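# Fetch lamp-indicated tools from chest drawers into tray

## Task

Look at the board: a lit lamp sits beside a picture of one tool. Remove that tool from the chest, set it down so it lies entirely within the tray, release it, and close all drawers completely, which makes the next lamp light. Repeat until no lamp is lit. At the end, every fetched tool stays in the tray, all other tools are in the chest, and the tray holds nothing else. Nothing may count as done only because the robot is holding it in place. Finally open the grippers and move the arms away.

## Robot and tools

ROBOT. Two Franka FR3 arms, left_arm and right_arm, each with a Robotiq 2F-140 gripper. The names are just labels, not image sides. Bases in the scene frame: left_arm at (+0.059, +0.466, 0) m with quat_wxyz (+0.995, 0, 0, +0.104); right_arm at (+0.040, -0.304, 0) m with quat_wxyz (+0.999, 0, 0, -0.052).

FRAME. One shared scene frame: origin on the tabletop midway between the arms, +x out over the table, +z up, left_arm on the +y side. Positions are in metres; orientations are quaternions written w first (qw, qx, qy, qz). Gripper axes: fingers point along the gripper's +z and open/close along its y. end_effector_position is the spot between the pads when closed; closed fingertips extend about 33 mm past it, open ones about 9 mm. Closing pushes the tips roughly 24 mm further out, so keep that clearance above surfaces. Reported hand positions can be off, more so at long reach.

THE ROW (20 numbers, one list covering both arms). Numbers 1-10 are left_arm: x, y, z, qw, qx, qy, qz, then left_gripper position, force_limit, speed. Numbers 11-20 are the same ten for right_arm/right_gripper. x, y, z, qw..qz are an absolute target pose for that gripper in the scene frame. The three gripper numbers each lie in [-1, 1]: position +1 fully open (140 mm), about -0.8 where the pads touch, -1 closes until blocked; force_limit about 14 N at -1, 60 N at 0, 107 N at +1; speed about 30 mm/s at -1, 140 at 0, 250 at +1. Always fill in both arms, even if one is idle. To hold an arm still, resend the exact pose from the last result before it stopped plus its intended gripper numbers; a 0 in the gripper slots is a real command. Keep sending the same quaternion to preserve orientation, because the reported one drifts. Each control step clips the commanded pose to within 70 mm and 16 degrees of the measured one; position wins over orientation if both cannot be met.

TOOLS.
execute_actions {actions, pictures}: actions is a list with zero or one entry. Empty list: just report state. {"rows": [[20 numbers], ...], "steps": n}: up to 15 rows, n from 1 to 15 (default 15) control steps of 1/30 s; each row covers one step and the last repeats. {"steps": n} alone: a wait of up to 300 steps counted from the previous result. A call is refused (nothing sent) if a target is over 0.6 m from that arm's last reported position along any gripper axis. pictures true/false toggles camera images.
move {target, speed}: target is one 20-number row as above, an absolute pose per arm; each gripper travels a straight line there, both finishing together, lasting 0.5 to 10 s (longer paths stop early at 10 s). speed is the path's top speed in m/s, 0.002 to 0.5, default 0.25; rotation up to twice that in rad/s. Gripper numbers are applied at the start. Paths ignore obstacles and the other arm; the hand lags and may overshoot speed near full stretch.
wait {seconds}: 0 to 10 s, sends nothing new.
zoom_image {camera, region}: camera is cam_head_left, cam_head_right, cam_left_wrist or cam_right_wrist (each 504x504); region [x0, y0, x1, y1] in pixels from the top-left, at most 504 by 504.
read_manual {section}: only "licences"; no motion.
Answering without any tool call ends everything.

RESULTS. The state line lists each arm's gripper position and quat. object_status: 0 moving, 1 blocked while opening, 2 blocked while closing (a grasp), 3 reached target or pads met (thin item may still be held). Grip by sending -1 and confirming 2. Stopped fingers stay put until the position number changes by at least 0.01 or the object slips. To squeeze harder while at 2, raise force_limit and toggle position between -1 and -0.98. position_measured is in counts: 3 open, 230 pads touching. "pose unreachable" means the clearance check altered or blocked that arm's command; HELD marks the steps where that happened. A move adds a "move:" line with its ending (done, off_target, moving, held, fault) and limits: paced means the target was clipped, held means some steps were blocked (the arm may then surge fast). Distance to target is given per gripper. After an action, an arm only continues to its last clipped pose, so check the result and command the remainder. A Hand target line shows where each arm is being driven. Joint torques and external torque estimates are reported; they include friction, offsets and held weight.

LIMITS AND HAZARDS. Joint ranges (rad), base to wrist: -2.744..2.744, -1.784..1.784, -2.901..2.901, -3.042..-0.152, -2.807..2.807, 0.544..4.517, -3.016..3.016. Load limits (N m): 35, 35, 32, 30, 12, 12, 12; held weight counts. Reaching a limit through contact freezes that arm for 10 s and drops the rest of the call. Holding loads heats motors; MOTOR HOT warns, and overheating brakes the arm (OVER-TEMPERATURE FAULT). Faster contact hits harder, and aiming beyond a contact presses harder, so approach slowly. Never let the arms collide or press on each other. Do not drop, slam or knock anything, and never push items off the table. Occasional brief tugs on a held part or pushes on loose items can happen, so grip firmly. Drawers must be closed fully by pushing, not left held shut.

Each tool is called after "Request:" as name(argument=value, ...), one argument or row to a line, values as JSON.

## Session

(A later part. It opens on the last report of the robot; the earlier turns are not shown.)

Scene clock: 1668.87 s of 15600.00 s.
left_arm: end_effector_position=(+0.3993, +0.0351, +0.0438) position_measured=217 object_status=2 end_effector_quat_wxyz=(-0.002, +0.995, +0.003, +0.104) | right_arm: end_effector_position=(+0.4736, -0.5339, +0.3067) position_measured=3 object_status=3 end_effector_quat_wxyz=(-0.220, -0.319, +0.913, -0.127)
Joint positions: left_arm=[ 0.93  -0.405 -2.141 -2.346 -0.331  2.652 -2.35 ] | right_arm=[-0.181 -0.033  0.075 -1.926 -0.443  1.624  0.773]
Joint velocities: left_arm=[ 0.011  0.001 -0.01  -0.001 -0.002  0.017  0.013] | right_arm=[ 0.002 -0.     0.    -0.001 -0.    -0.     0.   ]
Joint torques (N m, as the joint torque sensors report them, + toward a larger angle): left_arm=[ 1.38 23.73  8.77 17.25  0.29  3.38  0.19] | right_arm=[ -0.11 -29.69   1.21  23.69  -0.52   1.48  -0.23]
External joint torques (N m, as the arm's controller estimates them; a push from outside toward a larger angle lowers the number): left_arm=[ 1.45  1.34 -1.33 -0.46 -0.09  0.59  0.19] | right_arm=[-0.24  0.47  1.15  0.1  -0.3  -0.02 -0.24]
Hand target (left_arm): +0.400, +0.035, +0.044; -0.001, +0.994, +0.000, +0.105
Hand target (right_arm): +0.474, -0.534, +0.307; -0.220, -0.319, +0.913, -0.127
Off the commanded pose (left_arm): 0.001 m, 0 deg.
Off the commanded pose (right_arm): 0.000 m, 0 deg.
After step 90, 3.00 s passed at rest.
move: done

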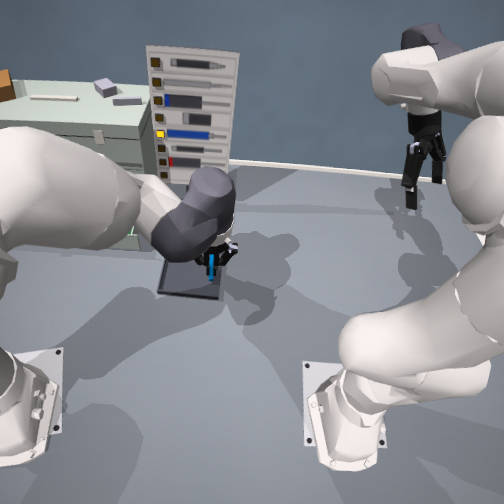

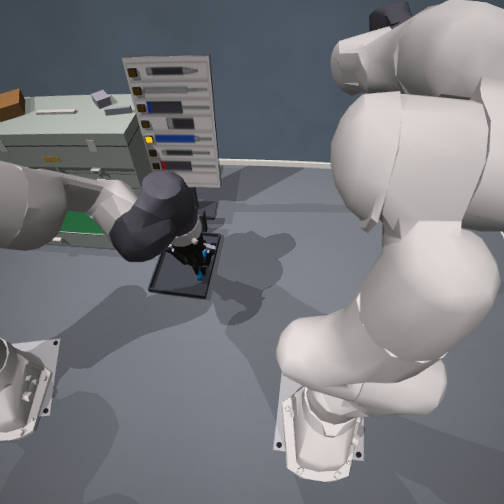

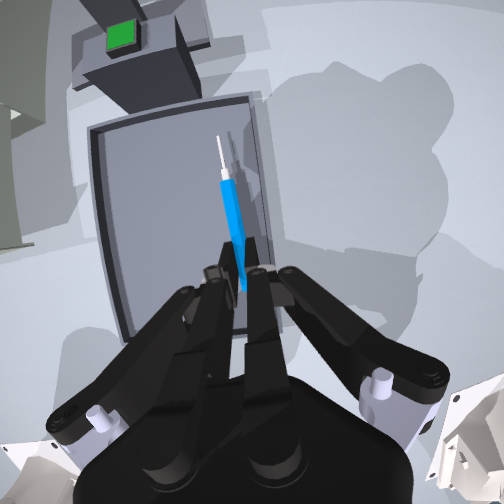

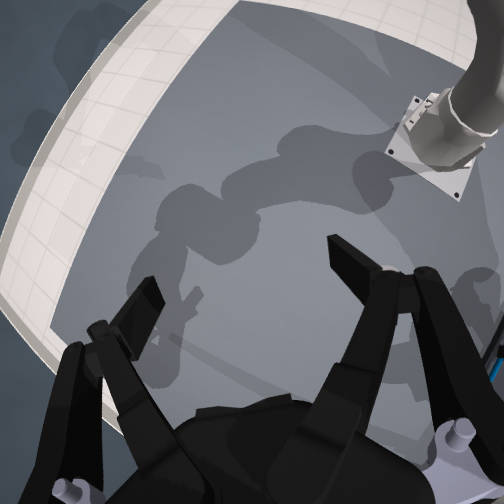

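Request:
move(
  target=[0.40,0.034,0.036,0,0.994,0,0.105,-1,-0.2,-0.5,0.4736,-0.5339,0.3067,-0.220,-0.319,0.913,-0.127,1,0,0],
  speed=0.015,
)

Request:
execute_actions(
  actions=[
    {"rows":[[0.40,0.034,0.037,0,0.994,0,0.105,-0.55,0,-0.6,0.4736,-0.5339,0.3067,-0.220,-0.319,0.913,-0.127,1,0,0]],"steps":12},
  ],
  pictures=false,
)

Request:
move(
  target=[0.40,0.06,0.15,0,0.994,0,0.105,-0.55,0,-0.6,0.4736,-0.5339,0.3067,-0.220,-0.319,0.913,-0.127,1,0,0],
  speed=0.12,
)

Scene clock: 1678.57 s of 15600.00 s.
left_arm: end_effector_position=(+0.3988, +0.0345, +0.0360) position_measured=217 object_status=2 end_effector_quat_wxyz=(-0.001, +0.995, +0.001, +0.104) | right_arm: end_effector_position=(+0.4736, -0.5339, +0.3067) position_measured=3 object_status=3 end_effector_quat_wxyz=(-0.220, -0.319, +0.913, -0.127)
Joint positions: left_arm=[ 0.962 -0.416 -2.178 -2.346 -0.345  2.67  -2.339] | right_arm=[-0.181 -0.033  0.075 -1.926 -0.443  1.624  0.773]
Joint velocities: left_arm=[ 0.013 -0.    -0.012 -0.001 -0.001  0.011  0.004] | right_arm=[-0.    -0.     0.    -0.    -0.     0.001 -0.001]
Joint torques (N m, as the joint torque sensors report them, + toward a larger angle): left_arm=[ 1.45 23.58  9.54 17.58 -0.02  3.35  0.29] | right_arm=[  0.03 -29.54   1.12  23.78  -0.52   1.46  -0.14]
External joint torques (N m, as the arm's controller estimates them; a push from outside toward a larger angle lowers the number): left_arm=[ 1.46  0.23 -0.66  0.23 -0.38  0.55  0.29] | right_arm=[ 0.01  0.58  1.18  0.2  -0.29 -0.03 -0.15]
Hand target (left_arm): +0.400, +0.034, +0.036; -0.000, +0.994, -0.000, +0.105
Hand target (right_arm): +0.474, -0.534, +0.307; -0.220, -0.319, +0.913, -0.127
Off the commanded pose (left_arm): 0.001 m, 0 deg.
Off the commanded pose (right_arm): 0.000 m, 0 deg.
After step 90, 5.93 s passed at rest.
move: done

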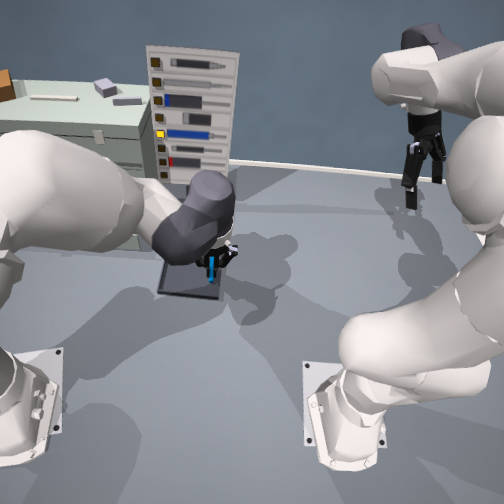

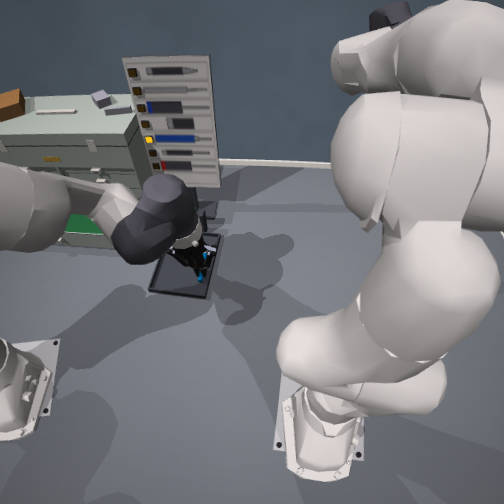

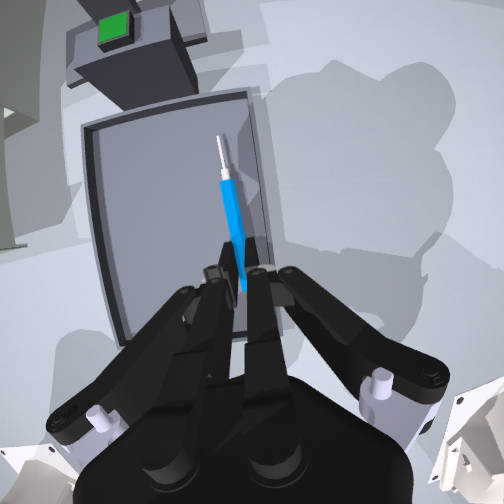

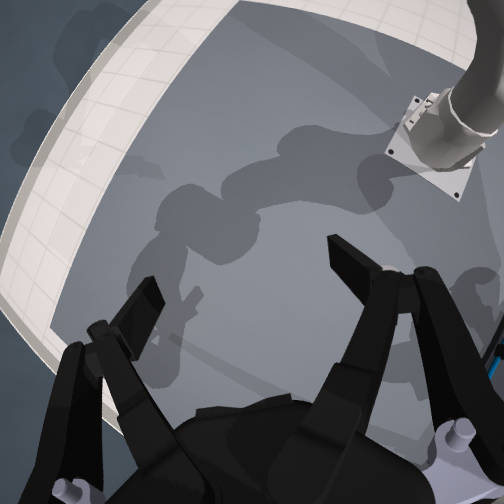

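Scene clock: 1678.97 s of 15600.00 s.
left_arm: end_effector_position=(+0.3988, +0.0343, +0.0362) position_measured=199 object_status=0 end_effector_quat_wxyz=(-0.001, +0.995, +0.001, +0.104) | right_arm: end_effector_position=(+0.4736, -0.5339, +0.3067) position_measured=3 object_status=3 end_effector_quat_wxyz=(-0.220, -0.319, +0.913, -0.127)
Joint positions: left_arm=[ 0.962 -0.415 -2.178 -2.346 -0.345  2.67  -2.339] | right_arm=[-0.181 -0.033  0.075 -1.926 -0.443  1.624  0.773]
Joint velocities: left_arm=[ 0.001  0.001  0.    -0.    -0.001  0.001 -0.002] | right_arm=[-0.001  0.    -0.    -0.001  0.     0.001  0.001]
Joint torques (N m, as the joint torque sensors report them, + toward a larger angle): left_arm=[ 0.36 24.63 11.07 18.07  0.69  3.33  0.19] | right_arm=[ -0.38 -29.64   0.97  23.78  -0.5    1.44  -0.13]
External joint torques (N m, as the arm's controller estimates them; a push from outside toward a larger angle lowers the number): left_arm=[0.24 1.28 0.79 0.79 0.34 0.55 0.19] | right_arm=[-0.38  0.55  1.04  0.17 -0.27 -0.05 -0.14]
Hand target (left_arm): +0.400, +0.034, +0.037; -0.000, +0.994, -0.000, +0.105
Hand target (right_arm): +0.474, -0.534, +0.307; -0.220, -0.319, +0.913, -0.127
Off the commanded pose (left_arm): 0.001 m, 0 deg.
Off the commanded pose (right_arm): 0.000 m, 0 deg.
Steps of this call (steps 1 to 12: all 12 steps of this action). Readings (end_effector_position | what the end effector reports):
1: left_arm (+0.3988, +0.0344, +0.0360) | right_arm (+0.4736, -0.5339, +0.3067) | left_arm position_measured=217 object_status=0 | right_arm position_measured=3 object_status=3
2: left_arm (+0.3988, +0.0344, +0.0361) | right_arm (+0.4736, -0.5339, +0.3067) | left_arm position_measured=217 object_status=0 | right_arm position_measured=3 object_status=3
4: left_arm (+0.3988, +0.0343, +0.0361) | right_arm (+0.4736, -0.5339, +0.3067) | left_arm position_measured=205 object_status=0 | right_arm position_measured=3 object_status=3
8: left_arm (+0.3988, +0.0343, +0.0362) | right_arm (+0.4736, -0.5339, +0.3067) | left_arm position_measured=199 object_status=0 | right_arm position_measured=3 object_status=3
12: the state above

Scene clock: 1681.63 s of 15600.00 s.
left_arm: end_effector_position=(+0.3974, +0.0595, +0.1462) position_measured=199 object_status=3 end_effector_quat_wxyz=(-0.006, +0.995, -0.009, +0.102) | right_arm: end_effector_position=(+0.4736, -0.5339, +0.3067) position_measured=3 object_status=3 end_effector_quat_wxyz=(-0.220, -0.319, +0.913, -0.127)
Joint positions: left_arm=[ 0.699  0.139 -1.864 -2.35   0.446  2.372 -2.819] | right_arm=[-0.181 -0.033  0.075 -1.926 -0.443  1.624  0.773]
Joint velocities: left_arm=[ 0.011  0.    -0.01  -0.001 -0.     0.006 -0.03 ] | right_arm=[ 0.001  0.001  0.     0.     0.     0.001 -0.001]
Joint torques (N m, as the joint torque sensors report them, + toward a larger angle): left_arm=[ 1.81  5.02 -3.92 21.62  1.22  3.   -0.13] | right_arm=[ -0.72 -29.49   0.65  23.67  -0.51   1.48  -0.12]
External joint torques (N m, as the arm's controller estimates them; a push from outside toward a larger angle lowers the number): left_arm=[ 1.82  0.49  0.03 -0.61  0.59  0.47 -0.14] | right_arm=[-0.7   0.7   0.73  0.03 -0.28 -0.02 -0.13]
Hand target (left_arm): +0.398, +0.059, +0.146; -0.004, +0.995, -0.003, +0.103
Hand target (right_arm): +0.474, -0.534, +0.307; -0.220, -0.319, +0.913, -0.127
Off the commanded pose (left_arm): 0.005 m, 1 deg.
Off the commanded pose (right_arm): 0.000 m, 0 deg.
move: off_target (left_arm)

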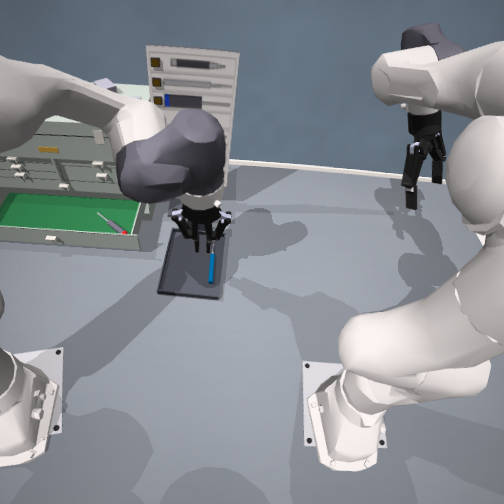

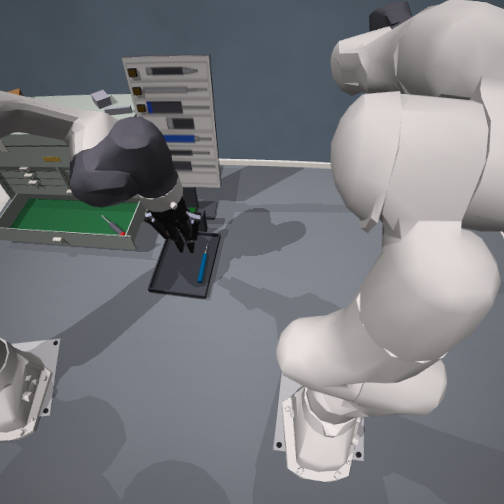

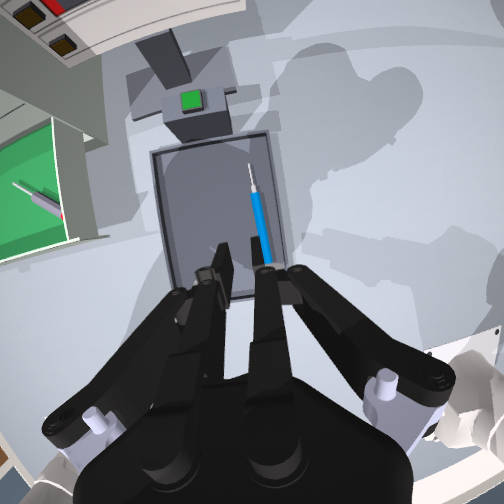

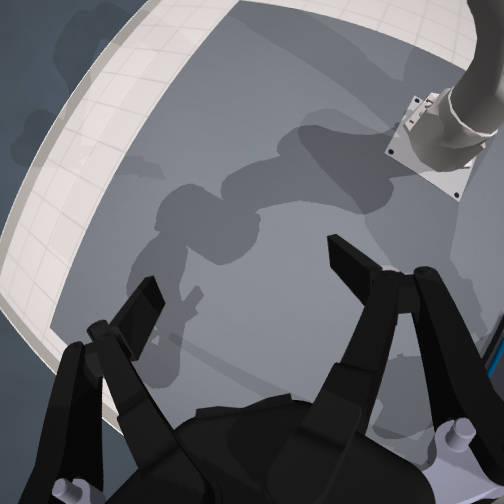

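Request:
move(
  target=[0.50,0.25,0.17,0.018,0.979,-0.173,0.103,-0.15,0,0,0.4736,-0.5339,0.3067,-0.220,-0.319,0.913,-0.127,1,0,0],
  speed=0.15,
)

Scene clock: 1707.57 s of 15600.00 s.
left_arm: end_effector_position=(+0.4929, +0.2426, +0.1660) position_measured=148 object_status=3 end_effector_quat_wxyz=(+0.024, +0.980, -0.173, +0.095) | right_arm: end_effector_position=(+0.4736, -0.5339, +0.3067) position_measured=3 object_status=3 end_effector_quat_wxyz=(-0.220, -0.319, +0.913, -0.127)
Joint positions: left_arm=[ 1.174  0.754 -1.916 -2.489  0.943  2.176 -2.366] | right_arm=[-0.181 -0.033  0.075 -1.926 -0.443  1.624  0.773]
Joint velocities: left_arm=[ 0.    -0.     0.     0.001  0.    -0.003  0.03 ] | right_arm=[ 0.001  0.     0.    -0.    -0.001 -0.     0.   ]
Joint torques (N m, as the joint torque sensors report them, + toward a larger angle): left_arm=[ -1.41  -6.17 -16.09  20.15   1.44   2.55   0.35] | right_arm=[ -0.27 -29.61   1.05  23.53  -0.48   1.48  -0.13]
External joint torques (N m, as the arm's controller estimates them; a push from outside toward a larger angle lowers the number): left_arm=[-1.45  0.69  1.92  1.95  0.56 -0.25  0.35] | right_arm=[-0.28  0.34  1.12  0.05 -0.25  0.   -0.14]
Hand target (left_arm): +0.493, +0.243, +0.166; +0.022, +0.979, -0.179, +0.095
Hand target (right_arm): +0.474, -0.534, +0.307; -0.220, -0.319, +0.913, -0.127
Off the commanded pose (left_arm): 0.011 m, 1 deg.
Off the commanded pose (right_arm): 0.000 m, 0 deg.
After step 90, 20.60 s passed at rest.
move: off_target (left_arm)

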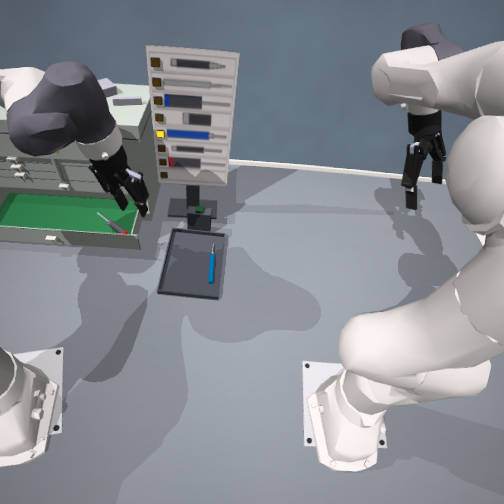

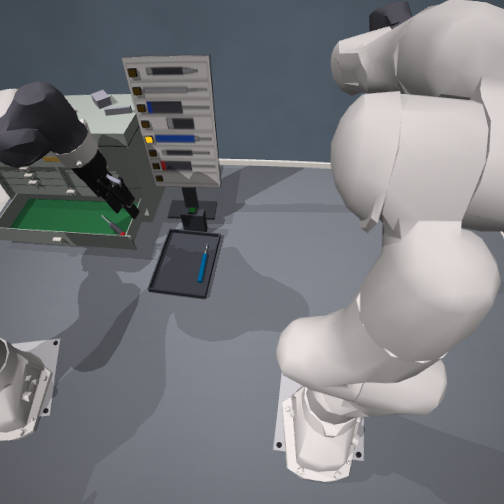

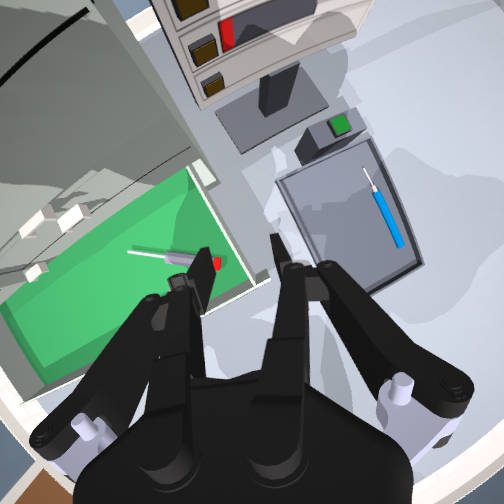

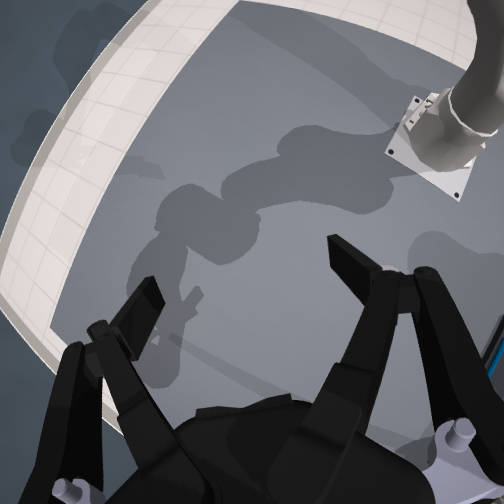

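Request:
move(
  target=[0.50,0.35,0.5,0.018,0.979,-0.173,0.103,-0.15,0,0,0.4736,-0.5339,0.3067,-0.220,-0.319,0.913,-0.127,1,0,0],
  speed=0.2,
)

Request:
move(
  target=[0.66,0.62,0.52,0,0.994,0,0.105,-0.15,0,0,0.4736,-0.5339,0.3067,-0.220,-0.319,0.913,-0.127,1,0,0],
  speed=0.2,
)

Scene clock: 1721.40 s of 15600.00 s.
left_arm: end_effector_position=(+0.5062, +0.3425, +0.5004) position_measured=148 object_status=3 end_effector_quat_wxyz=(+0.022, +0.980, -0.171, +0.104) | right_arm: end_effector_position=(+0.4736, -0.5339, +0.3067) position_measured=3 object_status=3 end_effector_quat_wxyz=(-0.220, -0.319, +0.913, -0.127)
Joint positions: left_arm=[ 1.323  0.792 -2.383 -1.803  0.638  1.416 -2.021] | right_arm=[-0.181 -0.033  0.075 -1.926 -0.443  1.624  0.773]
Joint velocities: left_arm=[-0.002  0.001  0.     0.001 -0.    -0.013  0.021] | right_arm=[-0.    -0.     0.     0.001  0.     0.001  0.001]
Joint torques (N m, as the joint torque sensors report them, + toward a larger angle): left_arm=[ -1.81  -9.52 -13.69  18.49   1.09   2.58   0.19] | right_arm=[ -0.25 -29.57   0.66  23.37  -0.49   1.49  -0.06]
External joint torques (N m, as the arm's controller estimates them; a push from outside toward a larger angle lowers the number): left_arm=[-1.89 -0.72  2.8   1.24  0.01 -0.34  0.19] | right_arm=[-0.24  0.68  0.74 -0.31 -0.25 -0.01 -0.07]
Hand target (left_arm): +0.506, +0.343, +0.500; +0.021, +0.979, -0.176, +0.102
Hand target (right_arm): +0.474, -0.534, +0.307; -0.220, -0.319, +0.913, -0.127
Off the commanded pose (left_arm): 0.010 m, 0 deg.
Off the commanded pose (right_arm): 0.000 m, 0 deg.
After step 90, 8.37 s passed at rest.
move: off_target (left_arm)

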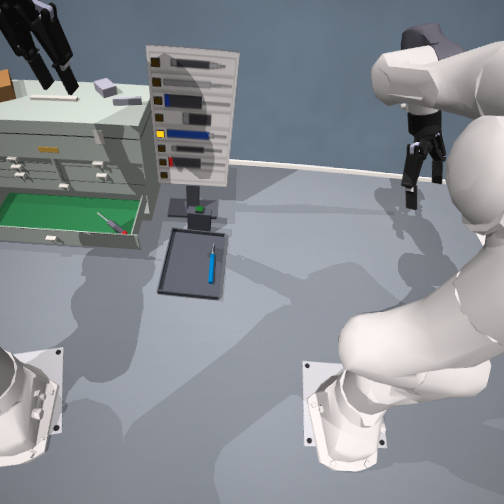

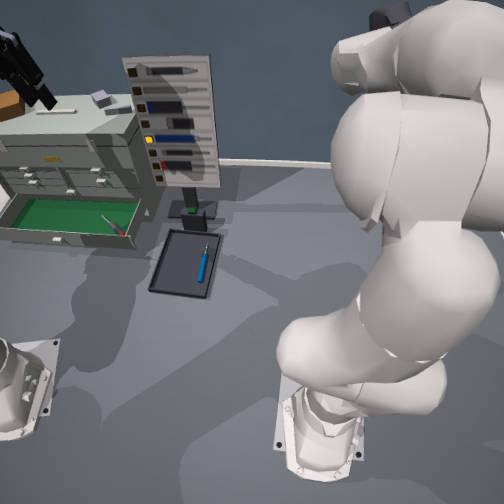

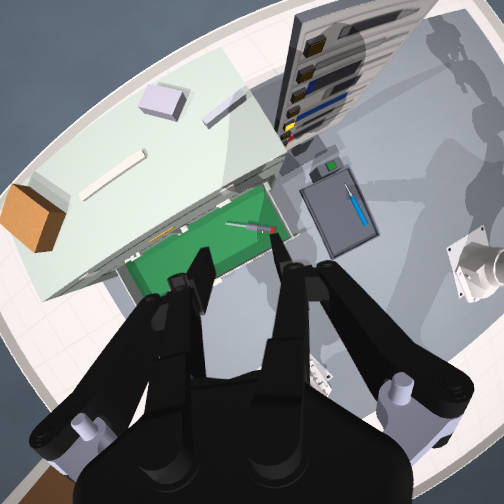

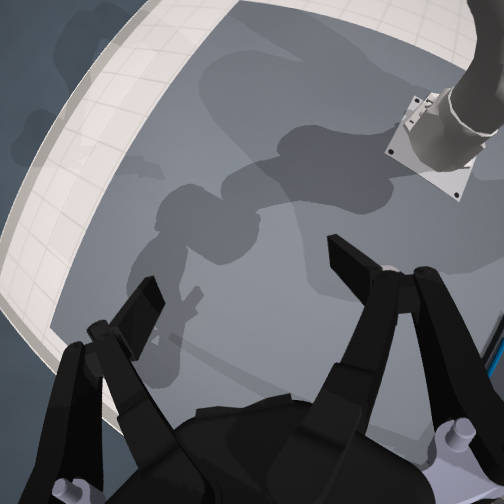

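Scene clock: 1723.70 s of 15600.00 s.
left_arm: end_effector_position=(+0.6629, +0.6131, +0.5247) position_measured=148 object_status=3 end_effector_quat_wxyz=(+0.009, +0.994, +0.005, +0.108) | right_arm: end_effector_position=(+0.4736, -0.5339, +0.3067) position_measured=3 object_status=3 end_effector_quat_wxyz=(-0.220, -0.319, +0.913, -0.127)
Joint positions: left_arm=[ 1.057  0.718 -1.82  -1.119  0.831  1.293 -1.742] | right_arm=[-0.181 -0.033  0.075 -1.926 -0.443  1.624  0.773]
Joint velocities: left_arm=[-0.003 -0.     0.003  0.006  0.005 -0.012  0.03 ] | right_arm=[-0.     0.001 -0.    -0.002 -0.001  0.001 -0.   ]
Joint torques (N m, as the joint torque sensors report them, + toward a larger angle): left_arm=[ -1.99 -30.27 -14.82  13.19   1.33   2.76   0.31] | right_arm=[ -0.56 -29.39   0.65  23.8   -0.53   1.45  -0.12]
External joint torques (N m, as the arm's controller estimates them; a push from outside toward a larger angle lowers the number): left_arm=[-1.85 -0.94  2.5   1.53  0.51 -0.23  0.3 ] | right_arm=[-0.52  0.76  0.76  0.24 -0.3  -0.03 -0.13]
Hand target (left_arm): +0.662, +0.614, +0.524; +0.007, +0.994, -0.001, +0.107
Hand target (right_arm): +0.474, -0.534, +0.307; -0.220, -0.319, +0.913, -0.127
Off the commanded pose (left_arm): 0.009 m, 1 deg.
Off the commanded pose (right_arm): 0.000 m, 0 deg.
move: off_target (left_arm)

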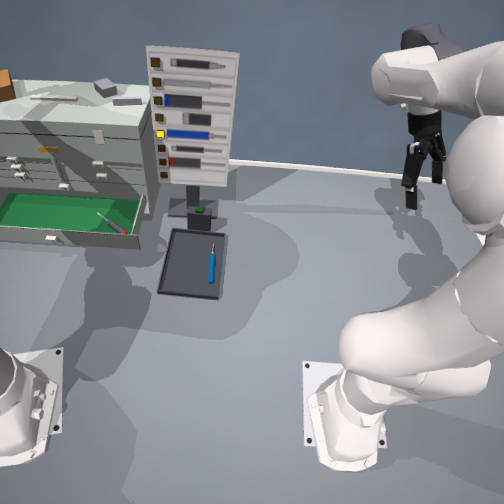

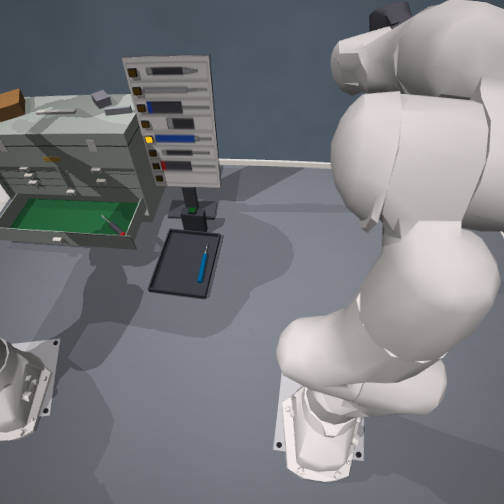

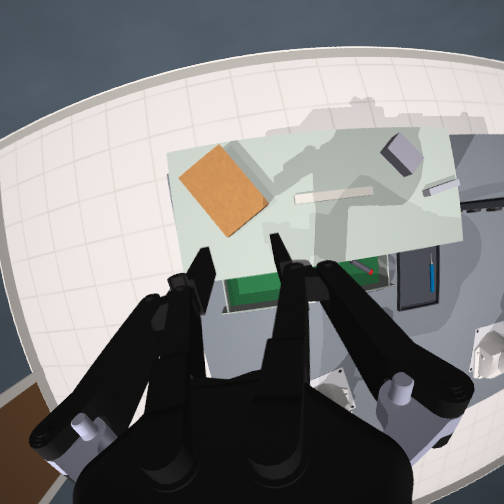

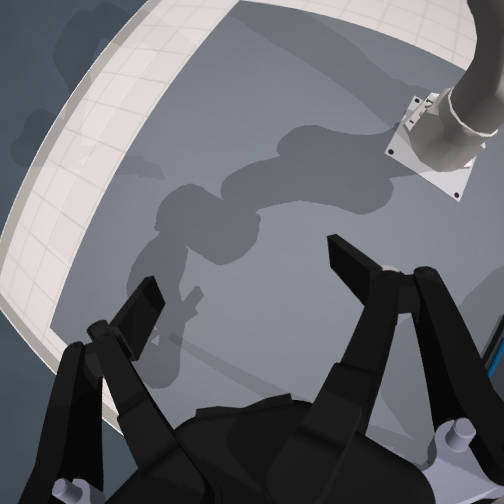

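Request:
move(
  target=[0.5,1.0,0.42,0,0.95,0.31,0.0,-0.15,0,0,0.4736,-0.5339,0.3067,-0.220,-0.319,0.913,-0.127,1,0,0],
  speed=0.25,
)

Scene clock: 1733.90 s of 15600.00 s.
left_arm: end_effector_position=(+0.5058, +0.9986, +0.4261) position_measured=148 object_status=3 end_effector_quat_wxyz=(-0.007, +0.948, +0.317, +0.026) | right_arm: end_effector_position=(+0.4736, -0.5339, +0.3067) position_measured=3 object_status=3 end_effector_quat_wxyz=(-0.220, -0.319, +0.913, -0.127)
Joint positions: left_arm=[ 1.039  0.881 -1.355 -0.516  1.02   1.133 -1.55 ] | right_arm=[-0.181 -0.033  0.075 -1.926 -0.443  1.624  0.773]
Joint velocities: left_arm=[-0.003 -0.008  0.035  0.002 -0.026 -0.     0.04 ] | right_arm=[-0.001 -0.     0.     0.001 -0.001 -0.    -0.001]
Joint torques (N m, as the joint torque sensors report them, + toward a larger angle): left_arm=[ -1.61 -49.15  -8.5    8.91   0.31   2.39   0.37] | right_arm=[ -0.29 -30.12   0.78  23.99  -0.53   1.46  -0.11]
External joint torques (N m, as the arm's controller estimates them; a push from outside toward a larger angle lowers the number): left_arm=[-1.5  -1.57  1.91  1.03 -0.43 -0.27  0.37] | right_arm=[-0.28  0.1   0.87  0.36 -0.29 -0.03 -0.12]
Hand target (left_arm): +0.506, +0.997, +0.427; -0.006, +0.951, +0.309, +0.026
Hand target (right_arm): +0.474, -0.534, +0.307; -0.220, -0.319, +0.913, -0.127
Off the commanded pose (left_arm): 0.009 m, 3 deg.
Off the commanded pose (right_arm): 0.000 m, 0 deg.
elbow stopped short (left arm): the move would have taken joint 4 (elbow) straighter than the controller allows; a more bent joint 4 avoids this.
After step 90, 4.77 s passed at rest.
move: off_target (left_arm)

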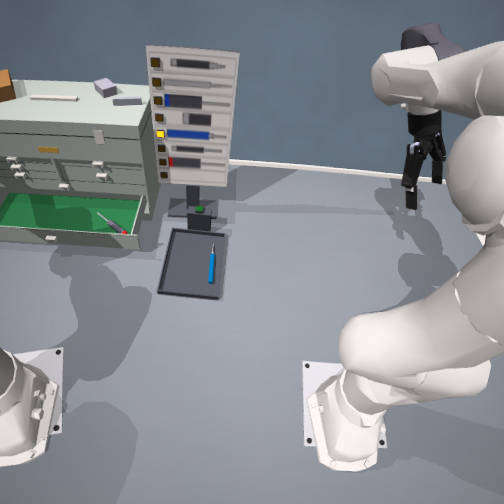

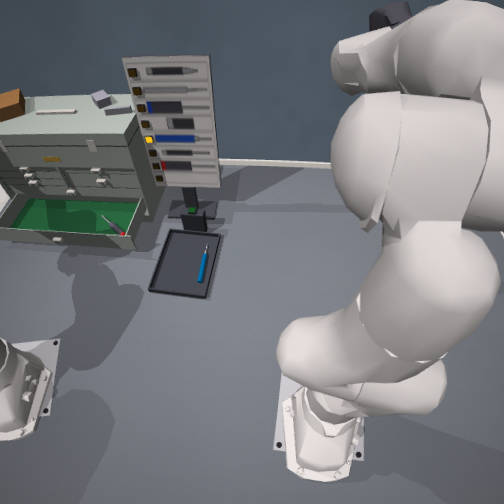

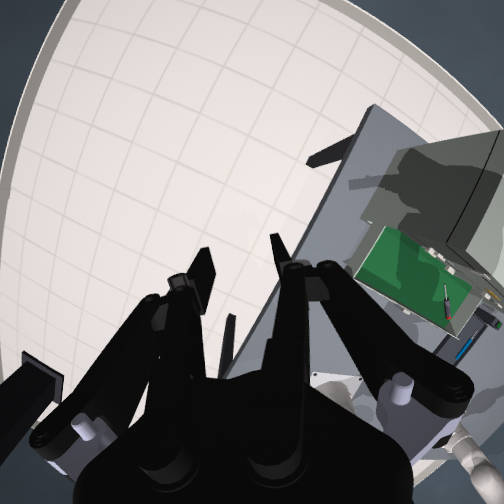

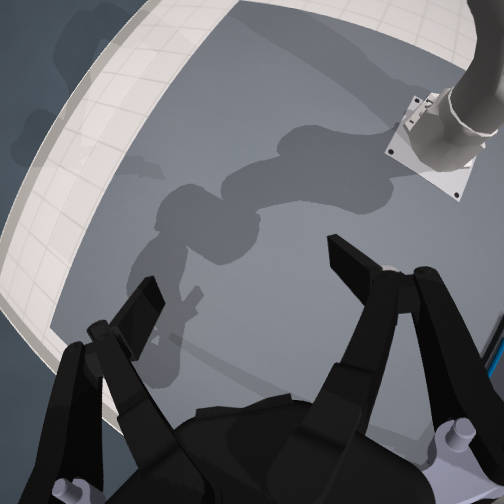

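Request:
execute_actions(
  actions=[
    {"rows":[[0.5,1.0,0.42,0,0.95,0.31,-0.03,-0.15,0,0,0.4736,-0.5339,0.3067,-0.220,-0.319,0.913,-0.127,1,0,0]],"steps":15},
  ],
  pictures=false,
)

Request:
execute_actions(
  actions=[
    {"rows":[[0.5,1.0,0.42,0,0.95,0.31,-0.03,-0.15,0,0,0.4736,-0.5339,0.3067,-0.220,-0.319,0.913,-0.127,1,0,0]],"steps":15},
  ],
  pictures=false,
)

Scene clock: 1743.37 s of 15600.00 s.
left_arm: end_effector_position=(+0.4982, +1.0016, +0.4193) position_measured=148 object_status=3 end_effector_quat_wxyz=(-0.023, +0.949, +0.315, +0.005) | right_arm: end_effector_position=(+0.4736, -0.5339, +0.3067) position_measured=3 object_status=3 end_effector_quat_wxyz=(-0.220, -0.319, +0.913, -0.127)
Joint positions: left_arm=[ 1.016  0.873 -1.295 -0.514  1.021  1.122 -1.53 ] | right_arm=[-0.181 -0.033  0.075 -1.926 -0.443  1.624  0.773]
Joint velocities: left_arm=[-0.005 -0.013  0.043 -0.001 -0.031 -0.     0.011] | right_arm=[-0.     0.    -0.     0.001  0.001  0.001  0.001]
Joint torques (N m, as the joint torque sensors report them, + toward a larger angle): left_arm=[ -1.87 -50.09  -9.66   8.6    0.41   2.39   0.04] | right_arm=[ -0.08 -29.89   1.14  23.63  -0.5    1.47  -0.14]
External joint torques (N m, as the arm's controller estimates them; a push from outside toward a larger angle lowers the number): left_arm=[-1.8  -2.27  0.32 -0.24 -0.48 -0.19  0.04] | right_arm=[-0.06  0.21  1.24  0.05 -0.27 -0.03 -0.15]
Hand target (left_arm): +0.499, +1.000, +0.420; -0.022, +0.950, +0.310, +0.004
Hand target (right_arm): +0.474, -0.534, +0.307; -0.220, -0.319, +0.913, -0.127
Off the commanded pose (left_arm): 0.003 m, 5 deg.
Off the commanded pose (right_arm): 0.000 m, 0 deg.
elbow stopped short (left arm): the move would have taken joint 4 (elbow) straighter than the controller allows; a more bent joint 4 avoids this.
Steps of this call (steps 1 to 90: nothing new was sent; then 5.97 s passed at rest; steps 91 to 105: all 15 steps of this action). Readings (end_effector_position | what the end effector reports):
91: left_arm (+0.5037, +0.9998, +0.4253) | right_arm (+0.4736, -0.5339, +0.3067) | left_arm position_measured=148 object_status=3 | right_arm position_measured=3 object_status=3
92: left_arm (+0.5023, +1.0007, +0.4240) | right_arm (+0.4736, -0.5339, +0.3067) | left_arm position_measured=148 object_status=3 | right_arm position_measured=3 object_status=3
94: left_arm (+0.5016, +1.0005, +0.4215) | right_arm (+0.4736, -0.5339, +0.3067) | left_arm position_measured=148 object_status=3 | right_arm position_measured=3 object_status=3
98: left_arm (+0.5005, +1.0005, +0.4194) | right_arm (+0.4736, -0.5339, +0.3067) | left_arm position_measured=148 object_status=3 | right_arm position_measured=3 object_status=3
105: the state above

Scene clock: 1743.87 s of 15600.00 s.
left_arm: end_effector_position=(+0.4974, +1.0008, +0.4186) position_measured=148 object_status=3 end_effector_quat_wxyz=(-0.022, +0.949, +0.314, +0.003) | right_arm: end_effector_position=(+0.4736, -0.5339, +0.3067) position_measured=3 object_status=3 end_effector_quat_wxyz=(-0.220, -0.319, +0.913, -0.127)
Joint positions: left_arm=[ 1.012  0.868 -1.273 -0.514  1.002  1.122 -1.525] | right_arm=[-0.181 -0.033  0.075 -1.926 -0.443  1.624  0.773]
Joint velocities: left_arm=[-0.003 -0.01   0.038  0.002 -0.034  0.     0.006] | right_arm=[ 0.     0.     0.001  0.    -0.001 -0.001  0.   ]
Joint torques (N m, as the joint torque sensors report them, + toward a larger angle): left_arm=[ -2.53 -50.2   -7.21   9.05   0.31   2.88   0.29] | right_arm=[ -0.28 -29.5    0.97  23.41  -0.51   1.45  -0.19]
External joint torques (N m, as the arm's controller estimates them; a push from outside toward a larger angle lowers the number): left_arm=[-2.75 -2.42  2.58 -0.34 -0.61  0.31  0.29] | right_arm=[-0.36  0.72  0.97 -0.24 -0.29 -0.05 -0.2 ]
Hand target (left_arm): +0.499, +0.999, +0.419; -0.022, +0.951, +0.310, +0.004
Hand target (right_arm): +0.474, -0.534, +0.307; -0.220, -0.319, +0.913, -0.127
Off the commanded pose (left_arm): 0.003 m, 5 deg.
Off the commanded pose (right_arm): 0.000 m, 0 deg.
elbow stopped short (left arm): the move would have taken joint 4 (elbow) straighter than the controller allows; a more bent joint 4 avoids this.
Steps of this call (steps 1 to 15: all 15 steps of this action). Readings (end_effector_position | what the end effector reports):
1: left_arm (+0.4981, +1.0016, +0.4192) | right_arm (+0.4736, -0.5339, +0.3067) | left_arm position_measured=148 object_status=3 | right_arm position_measured=3 object_status=3
2: left_arm (+0.4981, +1.0016, +0.4192) | right_arm (+0.4736, -0.5339, +0.3067) | left_arm position_measured=148 object_status=3 | right_arm position_measured=3 object_status=3
4: left_arm (+0.4981, +1.0014, +0.4190) | right_arm (+0.4736, -0.5339, +0.3067) | left_arm position_measured=148 object_status=3 | right_arm position_measured=3 object_status=3
8: left_arm (+0.4980, +1.0011, +0.4188) | right_arm (+0.4736, -0.5339, +0.3067) | left_arm position_measured=148 object_status=3 | right_arm position_measured=3 object_status=3
15: the state above

Request:
move(
  target=[0.0,0.92,0.3,0,0.8,0.6,0,-0.15,0,0,0.4736,-0.5339,0.3067,-0.220,-0.319,0.913,-0.127,1,0,0],
  speed=0.25,
)

Scene clock: 1765.53 s of 15600.00 s.
left_arm: end_effector_position=(+0.0052, +0.9236, +0.2932) position_measured=148 object_status=3 end_effector_quat_wxyz=(+0.011, +0.806, +0.591, -0.006) | right_arm: end_effector_position=(+0.4736, -0.5339, +0.3067) position_measured=3 object_status=3 end_effector_quat_wxyz=(-0.220, -0.319, +0.913, -0.127)
Joint positions: left_arm=[ 2.73   1.528 -2.2   -2.055  1.178  1.032 -2.08 ] | right_arm=[-0.181 -0.033  0.075 -1.926 -0.443  1.624  0.773]
Joint velocities: left_arm=[-0.001  0.003  0.001  0.     0.001 -0.011 -0.017] | right_arm=[-0.    -0.    -0.     0.001  0.001  0.     0.   ]
Joint torques (N m, as the joint torque sensors report them, + toward a larger angle): left_arm=[ -0.07 -28.58 -25.4    2.75   1.29   2.22  -0.15] | right_arm=[  0.   -29.59   0.99  23.44  -0.54   1.48  -0.1 ]
External joint torques (N m, as the arm's controller estimates them; a push from outside toward a larger angle lowers the number): left_arm=[-0.05 -0.37  0.53 -1.43  0.59 -0.25 -0.15] | right_arm=[ 0.02  0.63  1.08 -0.22 -0.31 -0.02 -0.11]
Hand target (left_arm): +0.004, +0.923, +0.293; +0.010, +0.804, +0.595, -0.007
Hand target (right_arm): +0.474, -0.534, +0.307; -0.220, -0.319, +0.913, -0.127
Off the commanded pose (left_arm): 0.009 m, 2 deg.
Off the commanded pose (right_arm): 0.000 m, 0 deg.
joint sent to its limit (left arm) — the command would take joint 1 (waist) past its upper limit, so that joint was sent only as far as its limit.
After step 90, 15.77 s passed at rest.
move: off_target (left_arm)

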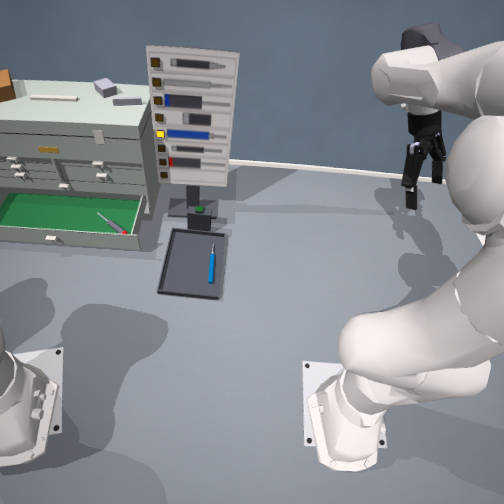

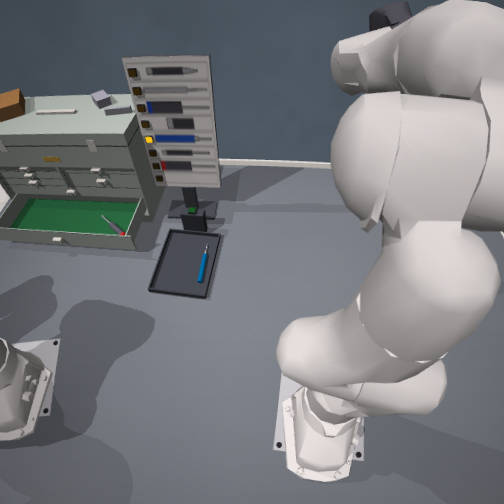

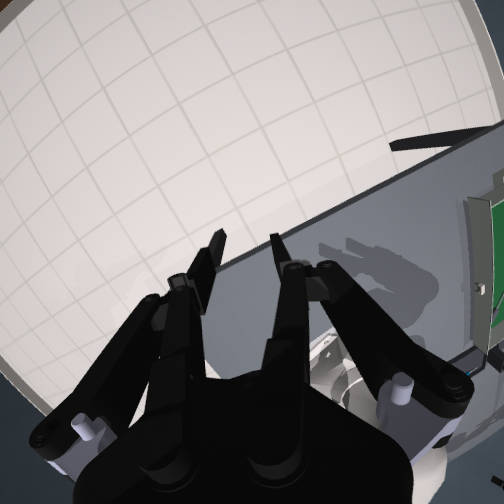

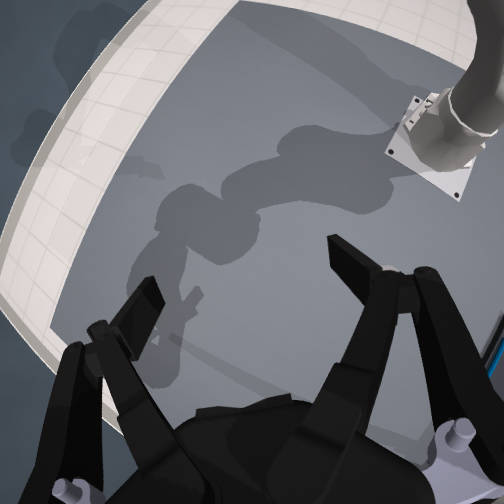

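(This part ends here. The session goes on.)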